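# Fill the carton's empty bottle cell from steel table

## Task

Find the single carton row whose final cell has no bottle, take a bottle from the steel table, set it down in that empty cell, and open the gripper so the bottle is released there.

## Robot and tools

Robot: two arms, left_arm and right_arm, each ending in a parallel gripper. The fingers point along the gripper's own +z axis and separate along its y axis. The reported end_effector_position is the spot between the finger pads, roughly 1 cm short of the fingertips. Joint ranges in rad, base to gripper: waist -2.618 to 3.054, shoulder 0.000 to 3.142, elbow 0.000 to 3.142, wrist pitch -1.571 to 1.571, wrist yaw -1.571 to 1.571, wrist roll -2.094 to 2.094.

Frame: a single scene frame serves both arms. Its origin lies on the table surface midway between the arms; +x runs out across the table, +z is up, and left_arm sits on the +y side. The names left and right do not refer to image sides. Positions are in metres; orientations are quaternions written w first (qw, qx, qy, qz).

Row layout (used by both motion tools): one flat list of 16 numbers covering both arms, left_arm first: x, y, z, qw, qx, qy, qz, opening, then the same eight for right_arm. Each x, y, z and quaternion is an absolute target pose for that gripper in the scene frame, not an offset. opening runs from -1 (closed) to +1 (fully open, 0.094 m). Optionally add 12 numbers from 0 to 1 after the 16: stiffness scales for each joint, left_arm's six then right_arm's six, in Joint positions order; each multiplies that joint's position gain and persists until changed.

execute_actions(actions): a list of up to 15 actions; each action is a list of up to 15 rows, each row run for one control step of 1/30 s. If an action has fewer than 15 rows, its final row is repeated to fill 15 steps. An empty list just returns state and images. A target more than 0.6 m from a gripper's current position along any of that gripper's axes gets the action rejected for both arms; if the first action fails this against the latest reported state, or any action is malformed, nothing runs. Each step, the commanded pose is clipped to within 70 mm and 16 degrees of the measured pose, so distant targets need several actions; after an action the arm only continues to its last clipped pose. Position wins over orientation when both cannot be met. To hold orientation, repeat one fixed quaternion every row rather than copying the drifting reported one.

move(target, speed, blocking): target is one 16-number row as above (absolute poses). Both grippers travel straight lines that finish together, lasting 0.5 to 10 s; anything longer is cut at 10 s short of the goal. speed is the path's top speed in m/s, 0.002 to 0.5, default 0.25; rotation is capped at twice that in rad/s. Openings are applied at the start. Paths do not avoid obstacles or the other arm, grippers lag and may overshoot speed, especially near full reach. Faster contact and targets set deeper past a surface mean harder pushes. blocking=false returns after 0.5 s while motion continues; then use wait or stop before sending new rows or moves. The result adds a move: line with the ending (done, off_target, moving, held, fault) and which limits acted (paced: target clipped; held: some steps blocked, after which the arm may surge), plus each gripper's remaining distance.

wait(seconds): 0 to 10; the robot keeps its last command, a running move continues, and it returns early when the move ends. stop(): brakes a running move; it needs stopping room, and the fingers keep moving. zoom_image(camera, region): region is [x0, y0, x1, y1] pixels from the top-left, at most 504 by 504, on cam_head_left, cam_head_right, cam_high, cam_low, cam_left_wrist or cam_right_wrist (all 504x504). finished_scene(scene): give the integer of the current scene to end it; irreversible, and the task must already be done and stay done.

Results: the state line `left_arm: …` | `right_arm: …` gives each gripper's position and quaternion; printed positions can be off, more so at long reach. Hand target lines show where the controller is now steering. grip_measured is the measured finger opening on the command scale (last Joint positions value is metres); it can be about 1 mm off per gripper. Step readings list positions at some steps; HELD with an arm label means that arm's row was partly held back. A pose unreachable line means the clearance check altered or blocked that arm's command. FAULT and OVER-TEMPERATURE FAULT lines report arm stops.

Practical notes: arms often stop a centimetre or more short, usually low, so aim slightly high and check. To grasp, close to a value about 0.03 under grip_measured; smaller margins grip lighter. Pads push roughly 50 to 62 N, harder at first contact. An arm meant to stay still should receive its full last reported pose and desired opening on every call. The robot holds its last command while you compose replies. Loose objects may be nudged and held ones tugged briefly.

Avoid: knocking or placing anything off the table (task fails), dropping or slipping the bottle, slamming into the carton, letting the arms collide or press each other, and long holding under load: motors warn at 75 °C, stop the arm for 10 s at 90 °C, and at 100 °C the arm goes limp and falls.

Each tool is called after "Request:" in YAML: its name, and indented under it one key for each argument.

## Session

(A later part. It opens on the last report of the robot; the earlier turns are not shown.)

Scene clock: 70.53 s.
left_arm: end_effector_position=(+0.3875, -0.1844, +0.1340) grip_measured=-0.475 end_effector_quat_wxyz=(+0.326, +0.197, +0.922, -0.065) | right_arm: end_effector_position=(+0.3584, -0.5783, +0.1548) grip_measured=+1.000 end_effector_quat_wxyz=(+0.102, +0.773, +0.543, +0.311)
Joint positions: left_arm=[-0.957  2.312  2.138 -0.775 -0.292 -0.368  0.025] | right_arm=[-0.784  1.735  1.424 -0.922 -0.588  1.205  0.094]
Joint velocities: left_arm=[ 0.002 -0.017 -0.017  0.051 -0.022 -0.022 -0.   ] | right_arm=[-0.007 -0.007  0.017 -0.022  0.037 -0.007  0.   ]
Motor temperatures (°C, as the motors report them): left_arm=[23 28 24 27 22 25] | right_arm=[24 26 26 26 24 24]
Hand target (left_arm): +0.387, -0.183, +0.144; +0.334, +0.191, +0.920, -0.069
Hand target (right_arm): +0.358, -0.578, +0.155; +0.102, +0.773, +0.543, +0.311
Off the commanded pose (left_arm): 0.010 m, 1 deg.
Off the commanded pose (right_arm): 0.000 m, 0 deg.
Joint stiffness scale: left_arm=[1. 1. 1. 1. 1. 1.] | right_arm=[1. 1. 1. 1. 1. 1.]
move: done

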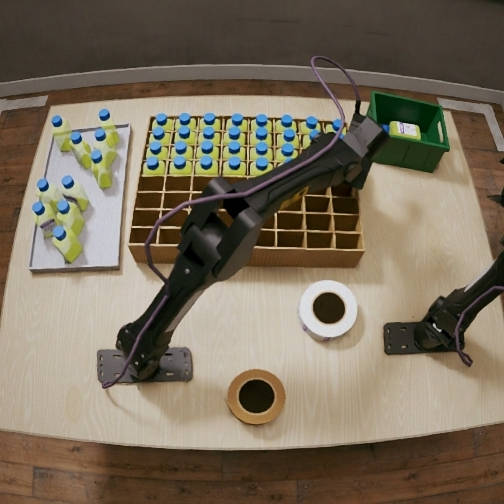

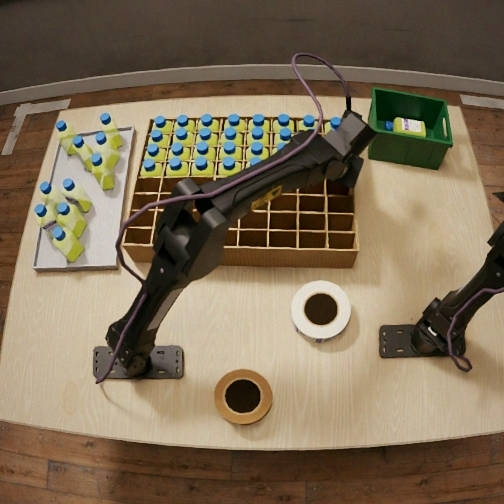

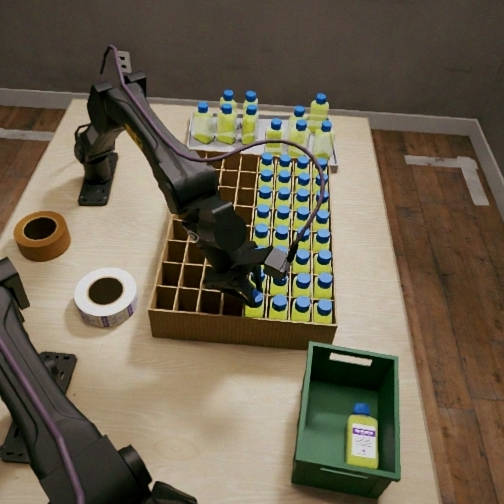

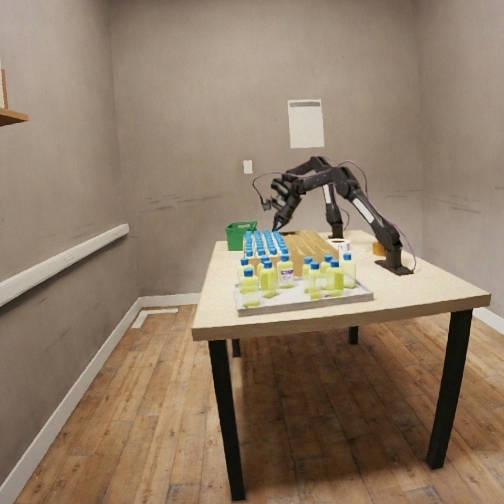

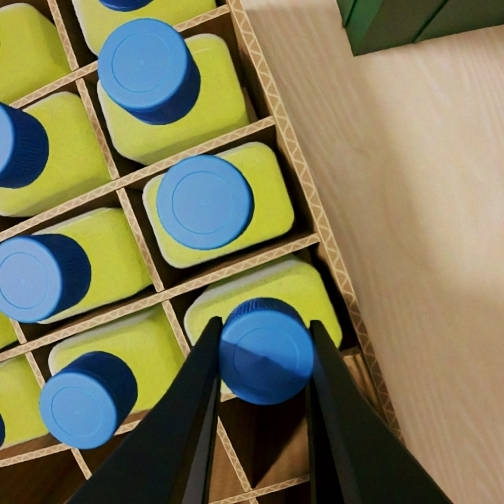

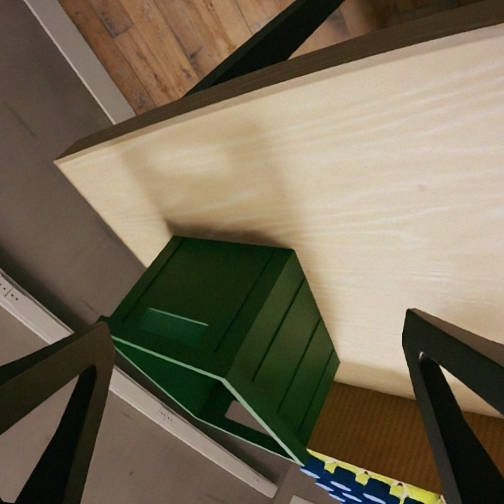

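Request:
move:
  target: [0.387, -0.183, 0.144, 0.3348, 0.1914, 0.9203, -0.0696, -0.15, 0.3584, -0.5783, 0.1548, 0.102, 0.773, 0.543, 0.311, 1]
  speed: 0.03

Request:
move:
  target: [0.36, -0.172, 0.20, 0.3348, 0.1914, 0.9203, -0.0696, -0.15, 0.3584, -0.5783, 0.1548, 0.102, 0.773, 0.543, 0.311, 1]
  speed: 0.12

Scene clock: 71.90 s.
left_arm: end_effector_position=(+0.3889, -0.1861, +0.1442) grip_measured=-0.152 end_effector_quat_wxyz=(+0.336, +0.194, +0.919, -0.073) | right_arm: end_effector_position=(+0.3584, -0.5783, +0.1548) grip_measured=+1.000 end_effector_quat_wxyz=(+0.102, +0.773, +0.543, +0.311)
Joint positions: left_arm=[-0.957  2.297  2.138 -0.762 -0.292 -0.369  0.04 ] | right_arm=[-0.784  1.735  1.424 -0.922 -0.588  1.205  0.094]
Joint velocities: left_arm=[-0.007  0.002  0.007  0.022  0.007  0.007 -0.   ] | right_arm=[-0.017 -0.007  0.002 -0.022 -0.051 -0.051  0.   ]
Motor temperatures (°C, as the motors report them): left_arm=[23 29 24 27 22 25] | right_arm=[24 26 26 26 24 24]
Hand target (left_arm): +0.387, -0.183, +0.144; +0.335, +0.191, +0.920, -0.070
Hand target (right_arm): +0.358, -0.578, +0.155; +0.102, +0.773, +0.543, +0.311
Off the commanded pose (left_arm): 0.004 m, 1 deg.
Off the commanded pose (right_arm): 0.000 m, 0 deg.
Joint stiffness scale: left_arm=[1. 1. 1. 1. 1. 1.] | right_arm=[1. 1. 1. 1. 1. 1.]
move: done

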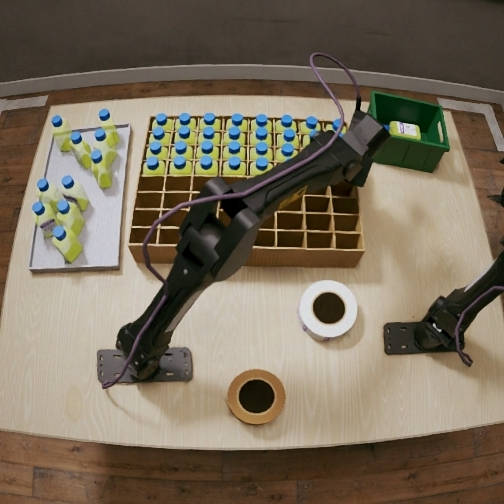

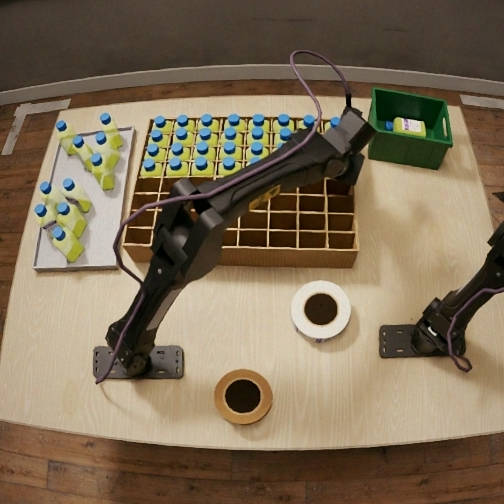

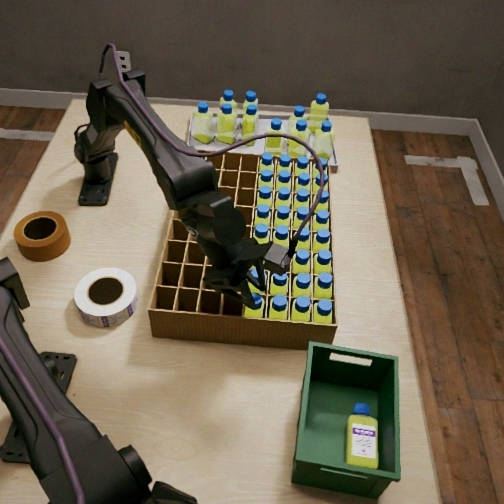

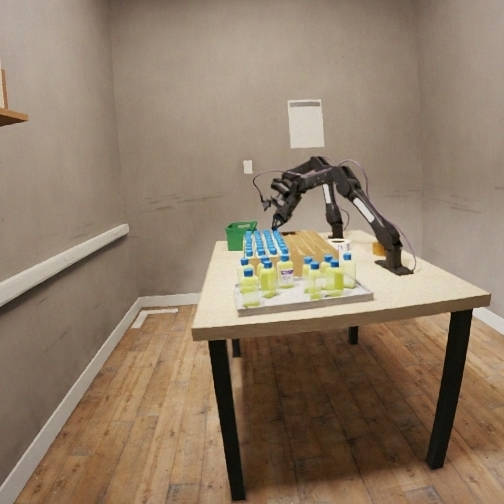

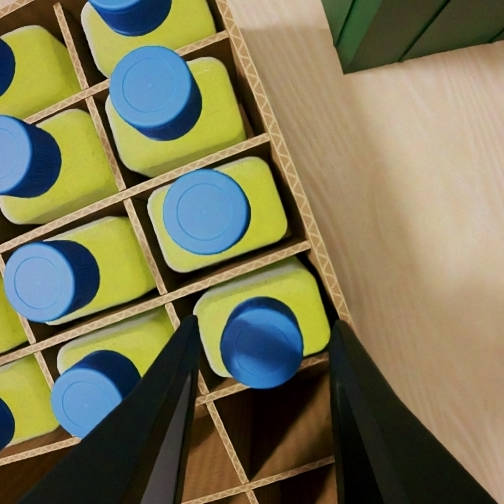

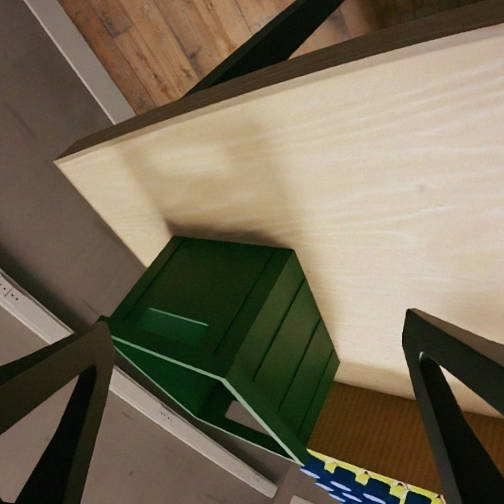

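Scene clock: 73.00 s.
left_arm: end_effector_position=(+0.3629, -0.1715, +0.1941) grip_measured=-0.152 end_effector_quat_wxyz=(+0.333, +0.192, +0.920, -0.074) | right_arm: end_effector_position=(+0.3584, -0.5783, +0.1548) grip_measured=+1.000 end_effector_quat_wxyz=(+0.102, +0.773, +0.543, +0.311)
Joint positions: left_arm=[-0.98   2.193  2.169 -0.908 -0.302 -0.394  0.04 ] | right_arm=[-0.784  1.735  1.424 -0.922 -0.588  1.205  0.094]
Joint velocities: left_arm=[-0.012 -0.017 -0.017  0.007 -0.022  0.007 -0.   ] | right_arm=[-0.007 -0.012 -0.002  0.022 -0.051 -0.007  0.   ]
Motor temperatures (°C, as the motors report them): left_arm=[23 29 24 27 22 25] | right_arm=[24 26 26 26 24 24]
Hand target (left_arm): +0.359, -0.171, +0.199; +0.335, +0.191, +0.920, -0.070
Hand target (right_arm): +0.358, -0.578, +0.155; +0.102, +0.773, +0.543, +0.311
Off the commanded pose (left_arm): 0.007 m, 1 deg.
Off the commanded pose (right_arm): 0.000 m, 0 deg.
Joint stiffness scale: left_arm=[1. 1. 1. 1. 1. 1.] | right_arm=[1. 1. 1. 1. 1. 1.]
move: done

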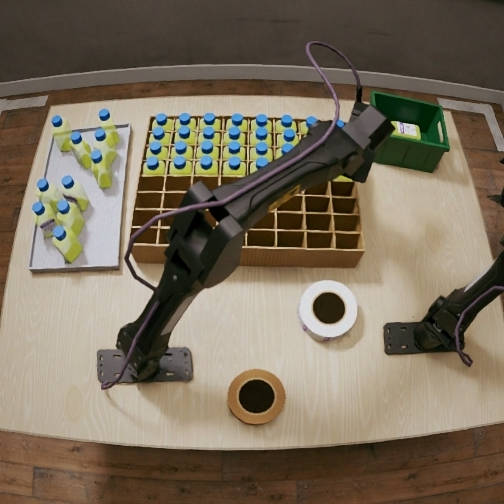

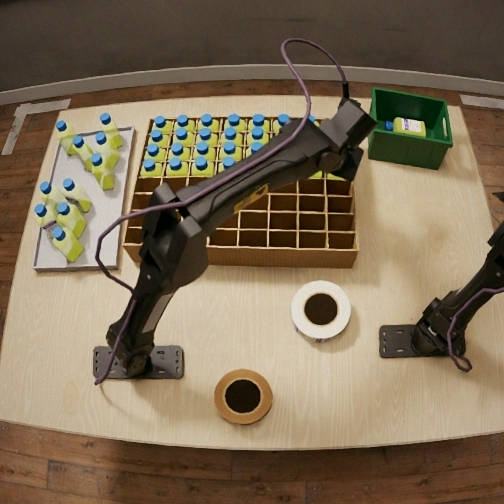

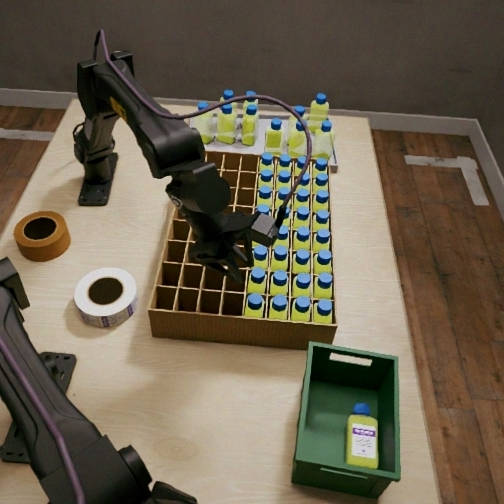

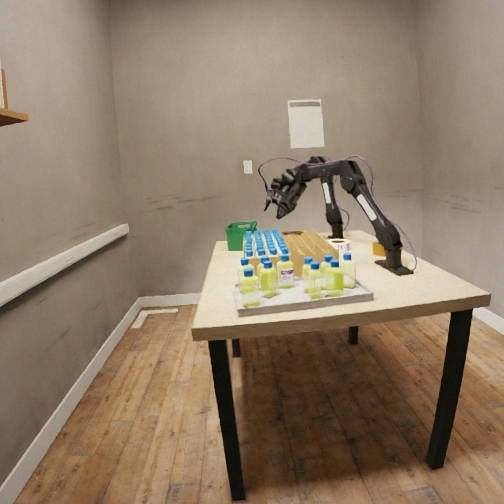

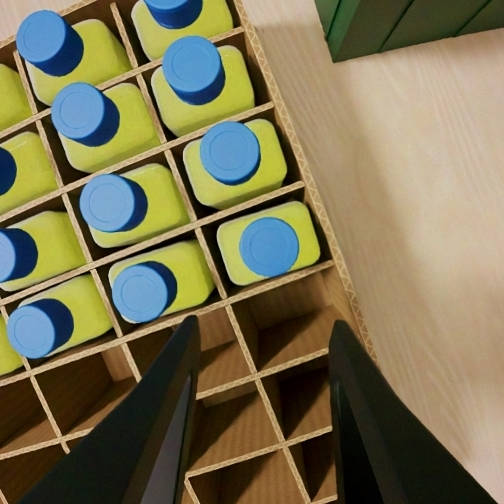

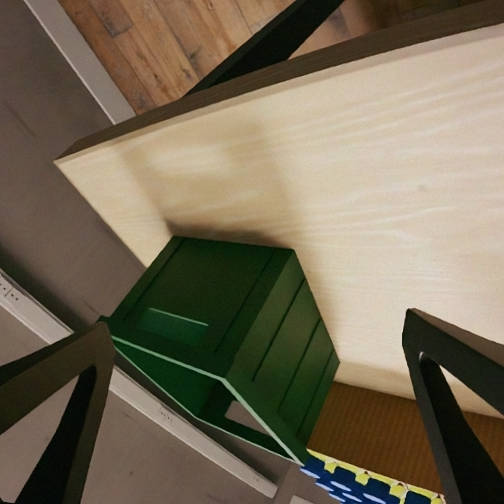

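The bottle is seated in the cell and the gripper has let go. Ending scene 1.

Request:
finished_scene:
  scene: 1

The scene is finished: the task was done.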